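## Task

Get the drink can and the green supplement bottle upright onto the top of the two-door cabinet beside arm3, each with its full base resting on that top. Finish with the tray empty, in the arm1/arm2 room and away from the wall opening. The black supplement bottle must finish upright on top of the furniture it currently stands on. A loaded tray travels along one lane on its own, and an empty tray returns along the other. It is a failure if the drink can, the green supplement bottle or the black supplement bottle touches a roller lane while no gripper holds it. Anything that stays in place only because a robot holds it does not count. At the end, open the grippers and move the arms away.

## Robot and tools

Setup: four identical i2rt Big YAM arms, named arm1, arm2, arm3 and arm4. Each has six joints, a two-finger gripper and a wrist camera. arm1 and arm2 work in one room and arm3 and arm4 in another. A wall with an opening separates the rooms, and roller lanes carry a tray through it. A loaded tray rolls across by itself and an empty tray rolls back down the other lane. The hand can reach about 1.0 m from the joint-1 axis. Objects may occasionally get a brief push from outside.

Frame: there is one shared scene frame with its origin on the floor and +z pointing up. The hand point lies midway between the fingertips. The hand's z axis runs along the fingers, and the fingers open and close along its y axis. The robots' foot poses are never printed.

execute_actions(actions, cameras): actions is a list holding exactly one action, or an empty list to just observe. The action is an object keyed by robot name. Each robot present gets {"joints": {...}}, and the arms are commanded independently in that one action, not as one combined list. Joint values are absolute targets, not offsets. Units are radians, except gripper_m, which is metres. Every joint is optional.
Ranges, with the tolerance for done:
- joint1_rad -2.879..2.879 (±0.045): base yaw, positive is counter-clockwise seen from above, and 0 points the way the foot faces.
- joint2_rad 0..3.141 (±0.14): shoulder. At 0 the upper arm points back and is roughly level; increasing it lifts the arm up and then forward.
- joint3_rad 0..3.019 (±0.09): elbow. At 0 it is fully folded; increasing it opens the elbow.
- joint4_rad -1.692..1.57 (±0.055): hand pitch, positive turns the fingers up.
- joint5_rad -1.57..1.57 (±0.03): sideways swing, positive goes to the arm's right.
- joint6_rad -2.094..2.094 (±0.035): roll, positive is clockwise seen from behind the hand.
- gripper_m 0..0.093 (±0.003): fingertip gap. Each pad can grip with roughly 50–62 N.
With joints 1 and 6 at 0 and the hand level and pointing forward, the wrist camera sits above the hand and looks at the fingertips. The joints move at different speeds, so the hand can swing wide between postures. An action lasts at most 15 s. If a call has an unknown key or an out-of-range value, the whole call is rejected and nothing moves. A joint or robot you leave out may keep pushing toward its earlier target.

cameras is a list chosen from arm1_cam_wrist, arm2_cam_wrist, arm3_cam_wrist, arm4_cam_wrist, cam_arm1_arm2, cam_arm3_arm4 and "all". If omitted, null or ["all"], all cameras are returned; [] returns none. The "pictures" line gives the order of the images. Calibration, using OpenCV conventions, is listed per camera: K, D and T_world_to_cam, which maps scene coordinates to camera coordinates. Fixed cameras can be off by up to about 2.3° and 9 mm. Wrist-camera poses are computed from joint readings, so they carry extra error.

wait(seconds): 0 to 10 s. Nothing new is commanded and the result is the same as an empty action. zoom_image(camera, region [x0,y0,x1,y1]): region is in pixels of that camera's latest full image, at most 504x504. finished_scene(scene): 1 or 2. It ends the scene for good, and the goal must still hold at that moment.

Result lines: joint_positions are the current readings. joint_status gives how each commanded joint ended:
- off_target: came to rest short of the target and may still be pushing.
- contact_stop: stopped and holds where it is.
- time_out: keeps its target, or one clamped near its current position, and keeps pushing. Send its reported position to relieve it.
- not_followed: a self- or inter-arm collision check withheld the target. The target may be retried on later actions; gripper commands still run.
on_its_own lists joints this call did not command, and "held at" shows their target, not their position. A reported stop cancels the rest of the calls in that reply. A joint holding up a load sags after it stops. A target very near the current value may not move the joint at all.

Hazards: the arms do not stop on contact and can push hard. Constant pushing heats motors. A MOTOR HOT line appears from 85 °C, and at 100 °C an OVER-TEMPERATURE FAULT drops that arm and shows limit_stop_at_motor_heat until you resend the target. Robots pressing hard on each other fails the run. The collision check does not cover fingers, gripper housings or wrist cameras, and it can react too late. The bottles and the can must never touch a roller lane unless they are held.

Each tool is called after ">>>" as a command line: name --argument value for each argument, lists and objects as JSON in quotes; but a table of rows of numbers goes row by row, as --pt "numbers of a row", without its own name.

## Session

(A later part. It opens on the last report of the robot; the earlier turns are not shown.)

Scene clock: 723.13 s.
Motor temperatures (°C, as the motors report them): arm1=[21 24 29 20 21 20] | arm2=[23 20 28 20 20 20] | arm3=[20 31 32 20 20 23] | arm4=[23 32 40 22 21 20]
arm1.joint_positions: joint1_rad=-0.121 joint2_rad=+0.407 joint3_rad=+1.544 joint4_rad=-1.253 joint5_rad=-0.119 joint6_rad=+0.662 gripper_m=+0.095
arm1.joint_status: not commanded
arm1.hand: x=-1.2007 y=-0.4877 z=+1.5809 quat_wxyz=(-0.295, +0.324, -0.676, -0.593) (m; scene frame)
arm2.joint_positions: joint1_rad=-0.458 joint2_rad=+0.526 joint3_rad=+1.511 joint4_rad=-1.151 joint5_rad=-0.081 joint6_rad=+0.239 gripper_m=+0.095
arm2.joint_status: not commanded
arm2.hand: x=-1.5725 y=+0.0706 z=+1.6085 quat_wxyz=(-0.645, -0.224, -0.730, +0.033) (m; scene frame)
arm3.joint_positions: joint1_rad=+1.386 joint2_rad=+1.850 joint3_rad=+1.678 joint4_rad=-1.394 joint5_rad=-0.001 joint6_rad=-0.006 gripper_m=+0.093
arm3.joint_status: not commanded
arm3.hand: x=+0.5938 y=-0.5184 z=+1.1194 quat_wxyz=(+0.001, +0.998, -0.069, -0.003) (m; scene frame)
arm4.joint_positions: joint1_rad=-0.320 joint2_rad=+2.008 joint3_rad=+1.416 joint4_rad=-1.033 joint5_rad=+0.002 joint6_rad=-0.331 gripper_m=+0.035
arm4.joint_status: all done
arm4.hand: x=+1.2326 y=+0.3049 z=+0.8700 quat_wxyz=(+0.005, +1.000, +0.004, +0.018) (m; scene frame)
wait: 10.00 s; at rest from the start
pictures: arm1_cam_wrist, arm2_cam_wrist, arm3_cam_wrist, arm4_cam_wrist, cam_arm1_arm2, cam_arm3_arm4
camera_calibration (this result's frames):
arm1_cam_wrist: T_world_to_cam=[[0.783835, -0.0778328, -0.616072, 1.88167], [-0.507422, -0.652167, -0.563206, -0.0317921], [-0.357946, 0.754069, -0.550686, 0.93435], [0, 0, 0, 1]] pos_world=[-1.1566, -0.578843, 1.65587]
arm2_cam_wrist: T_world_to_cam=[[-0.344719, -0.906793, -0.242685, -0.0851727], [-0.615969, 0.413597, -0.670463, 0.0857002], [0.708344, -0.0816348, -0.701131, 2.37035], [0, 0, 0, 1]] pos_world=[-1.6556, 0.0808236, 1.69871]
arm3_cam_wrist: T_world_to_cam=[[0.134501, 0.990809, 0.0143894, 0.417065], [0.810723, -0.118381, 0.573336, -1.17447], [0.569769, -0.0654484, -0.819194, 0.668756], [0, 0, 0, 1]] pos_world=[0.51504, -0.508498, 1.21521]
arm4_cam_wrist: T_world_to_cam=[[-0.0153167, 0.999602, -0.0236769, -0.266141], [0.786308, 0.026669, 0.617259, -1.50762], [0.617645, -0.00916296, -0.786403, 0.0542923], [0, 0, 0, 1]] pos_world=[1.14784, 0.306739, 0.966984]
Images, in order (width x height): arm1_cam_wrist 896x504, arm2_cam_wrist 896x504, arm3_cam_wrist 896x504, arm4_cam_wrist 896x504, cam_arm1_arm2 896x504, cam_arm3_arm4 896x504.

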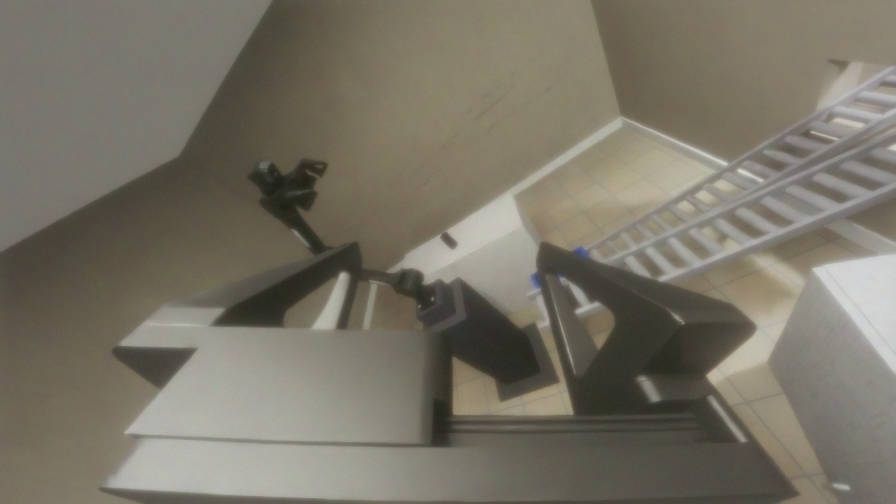

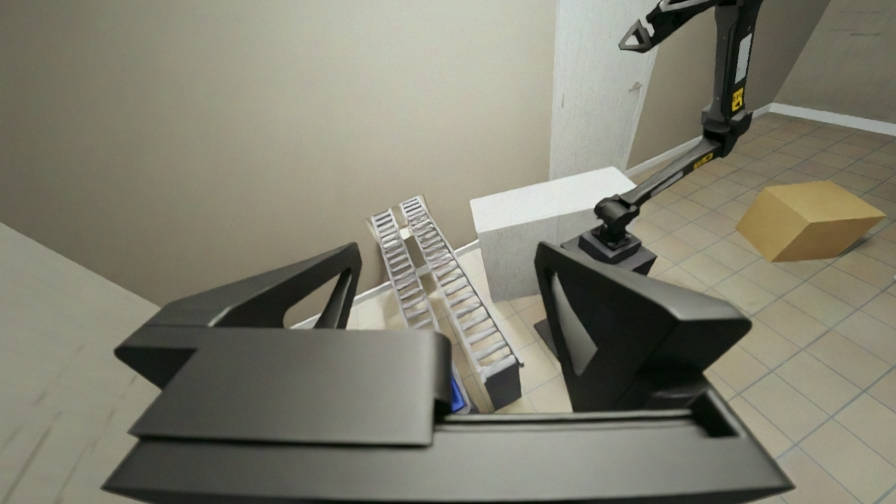

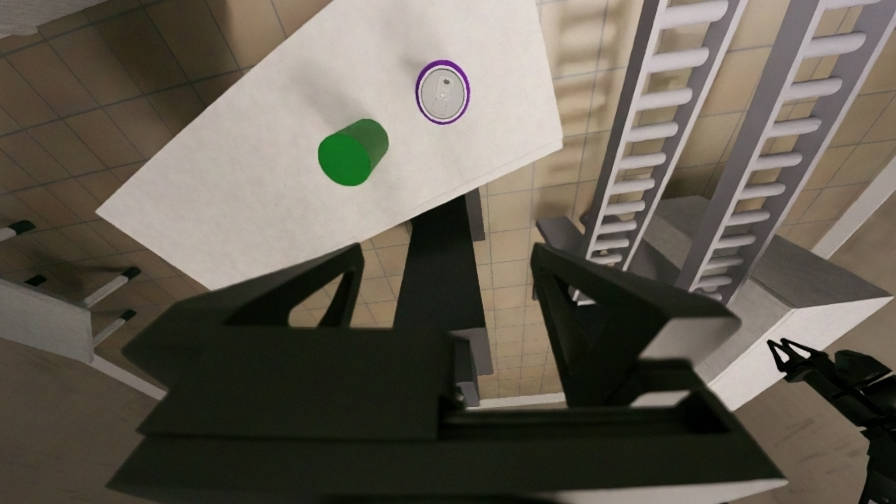

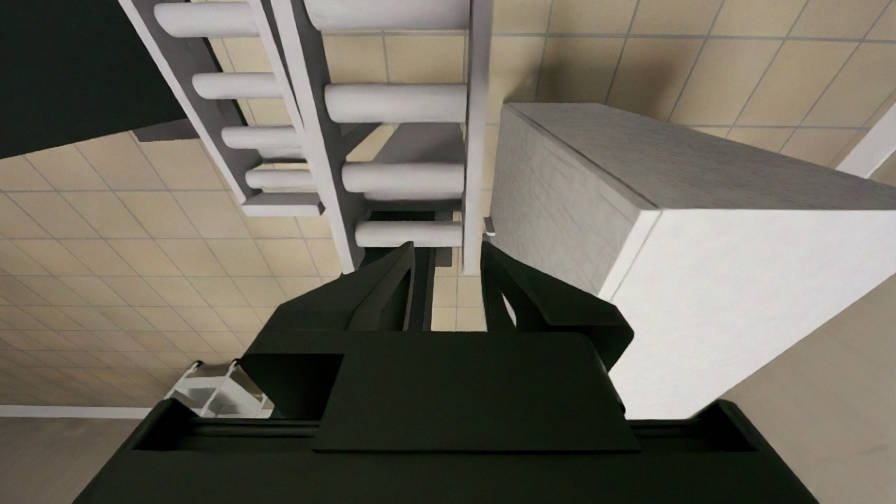

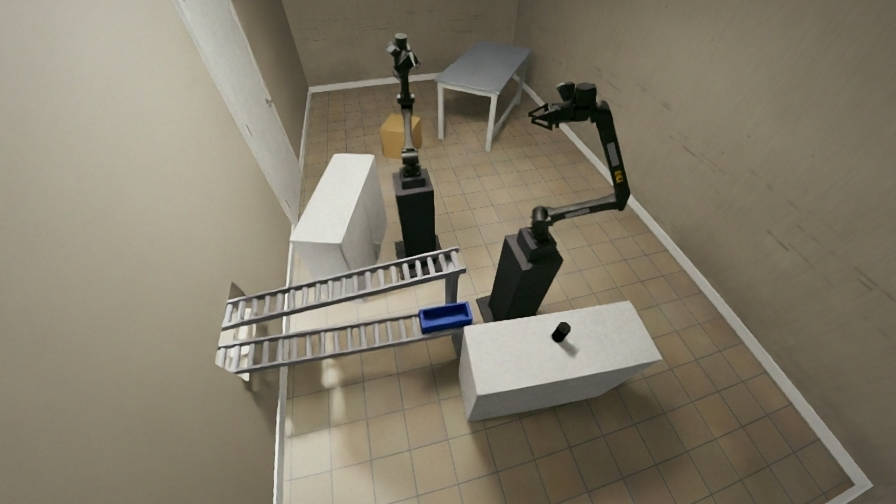

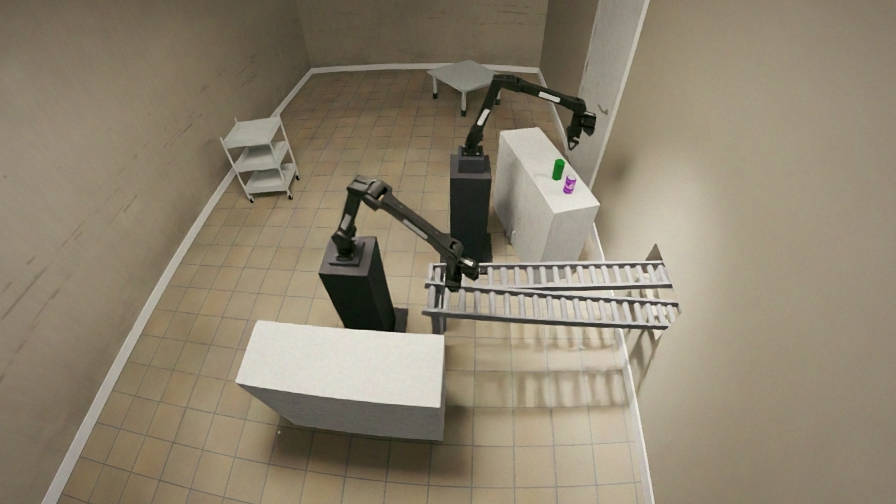

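>>> wait --seconds 3

Scene clock: 727.43 s.
Motor temperatures (°C, as the motors report them): arm1=[21 24 29 20 21 20] | arm2=[23 20 28 20 20 20] | arm3=[20 31 32 20 20 23] | arm4=[23 32 40 22 21 20]
arm1.joint_positions: joint1_rad=-0.121 joint2_rad=+0.407 joint3_rad=+1.544 joint4_rad=-1.253 joint5_rad=-0.119 joint6_rad=+0.662 gripper_m=+0.095
arm1.joint_status: not commanded
arm1.hand: x=-1.2007 y=-0.4877 z=+1.5809 quat_wxyz=(-0.295, +0.324, -0.676, -0.593) (m; scene frame)
arm2.joint_positions: joint1_rad=-0.458 joint2_rad=+0.526 joint3_rad=+1.511 joint4_rad=-1.151 joint5_rad=-0.081 joint6_rad=+0.239 gripper_m=+0.095
arm2.joint_status: not commanded
arm2.hand: x=-1.5725 y=+0.0706 z=+1.6085 quat_wxyz=(-0.645, -0.224, -0.730, +0.033) (m; scene frame)
arm3.joint_positions: joint1_rad=+1.386 joint2_rad=+1.850 joint3_rad=+1.678 joint4_rad=-1.394 joint5_rad=-0.001 joint6_rad=-0.006 gripper_m=+0.093
arm3.joint_status: not commanded
arm3.hand: x=+0.5938 y=-0.5184 z=+1.1194 quat_wxyz=(+0.001, +0.998, -0.069, -0.003) (m; scene frame)
arm4.joint_positions: joint1_rad=-0.320 joint2_rad=+2.008 joint3_rad=+1.416 joint4_rad=-1.033 joint5_rad=+0.002 joint6_rad=-0.331 gripper_m=+0.035
arm4.joint_status: all done
arm4.hand: x=+1.2326 y=+0.3049 z=+0.8700 quat_wxyz=(+0.005, +1.000, +0.004, +0.018) (m; scene frame)
wait: 3.00 s; at rest from the start
pictures: arm1_cam_wrist, arm2_cam_wrist, arm3_cam_wrist, arm4_cam_wrist, cam_arm1_arm2, cam_arm3_arm4
camera_calibration (this result's frames):
arm1_cam_wrist: T_world_to_cam=[[0.783835, -0.0778328, -0.616072, 1.88167], [-0.507422, -0.652167, -0.563206, -0.0317921], [-0.357946, 0.754069, -0.550686, 0.93435], [0, 0, 0, 1]] pos_world=[-1.1566, -0.578843, 1.65587]
arm2_cam_wrist: T_world_to_cam=[[-0.344719, -0.906793, -0.242685, -0.0851727], [-0.615969, 0.413597, -0.670463, 0.0857002], [0.708344, -0.0816348, -0.701131, 2.37035], [0, 0, 0, 1]] pos_world=[-1.6556, 0.0808236, 1.69871]
arm3_cam_wrist: T_world_to_cam=[[0.134501, 0.990809, 0.0143894, 0.417065], [0.810723, -0.118381, 0.573336, -1.17447], [0.569769, -0.0654484, -0.819194, 0.668756], [0, 0, 0, 1]] pos_world=[0.51504, -0.508498, 1.21521]
arm4_cam_wrist: T_world_to_cam=[[-0.0153167, 0.999602, -0.0236769, -0.266141], [0.786308, 0.026669, 0.617259, -1.50762], [0.617645, -0.00916296, -0.786403, 0.0542923], [0, 0, 0, 1]] pos_world=[1.14784, 0.306739, 0.966984]
Images, in order (width x height): arm1_cam_wrist 896x504, arm2_cam_wrist 896x504, arm3_cam_wrist 896x504, arm4_cam_wrist 896x504, cam_arm1_arm2 896x504, cam_arm3_arm4 896x504.

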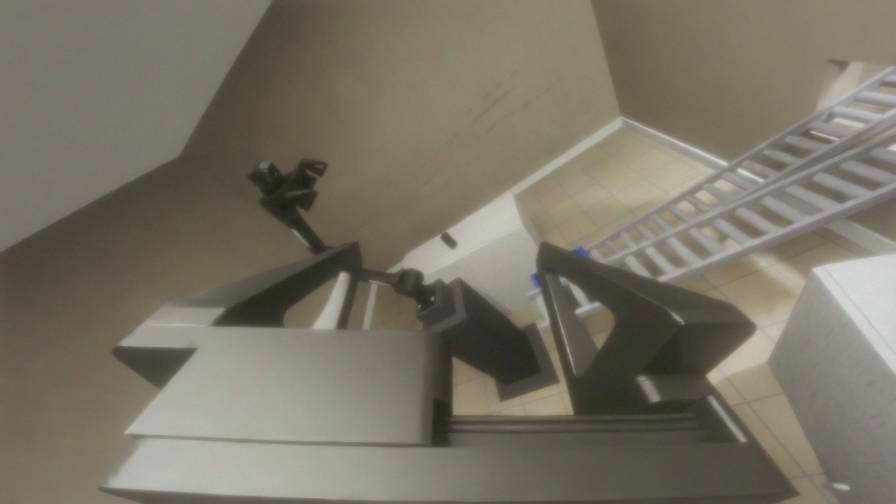

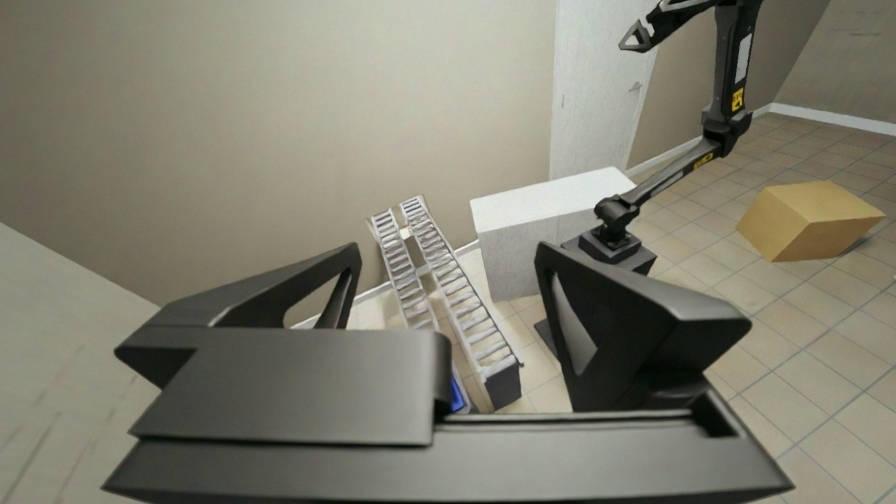

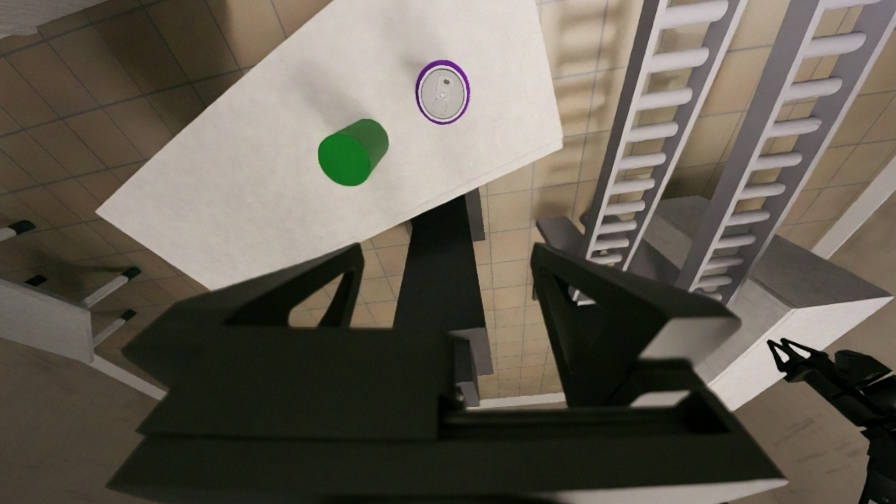

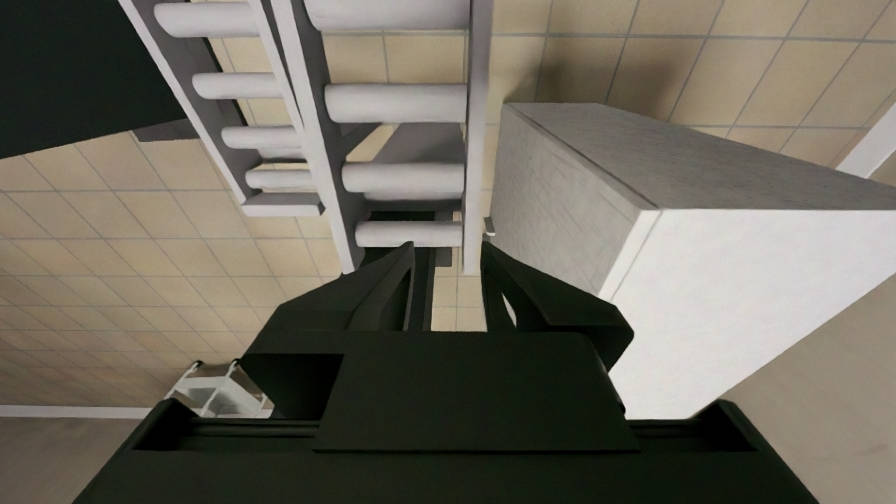

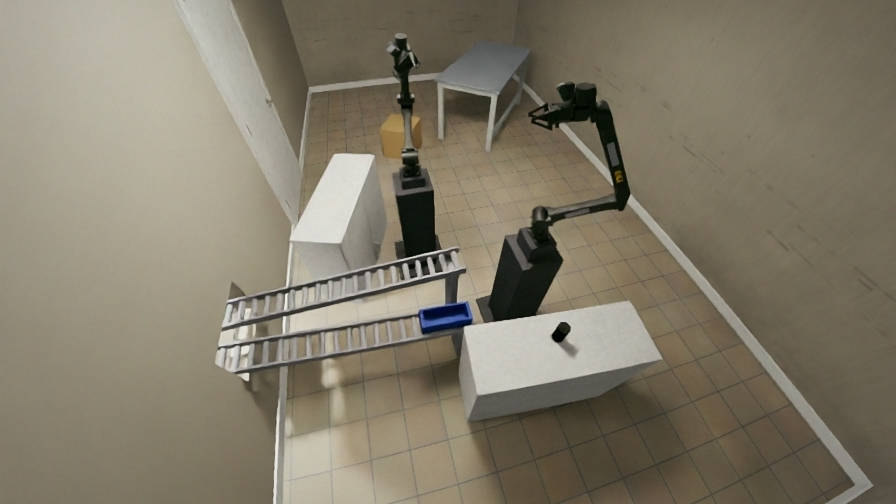

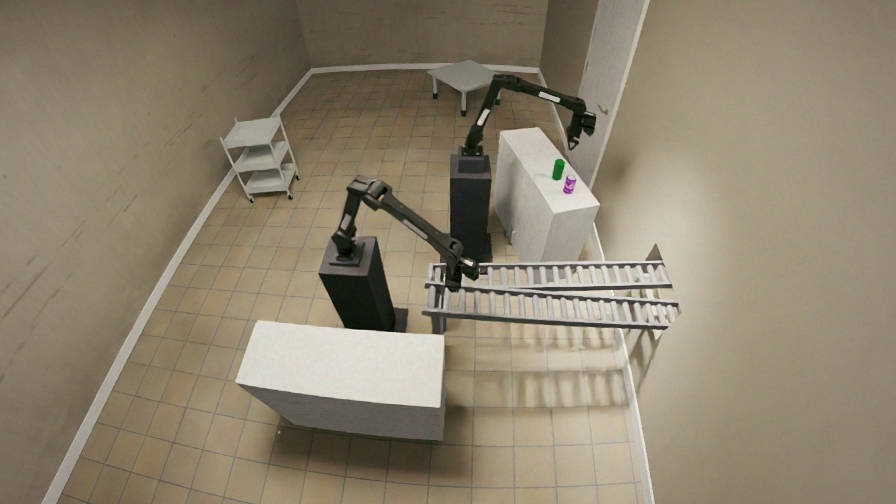

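The empty tray has stopped at the far end stop. The can and green bottle are standing on the cabinet, the black bottle is untouched, and all arms are clear.

>>> finished_scene --scene 2

The scene is finished: the task was done.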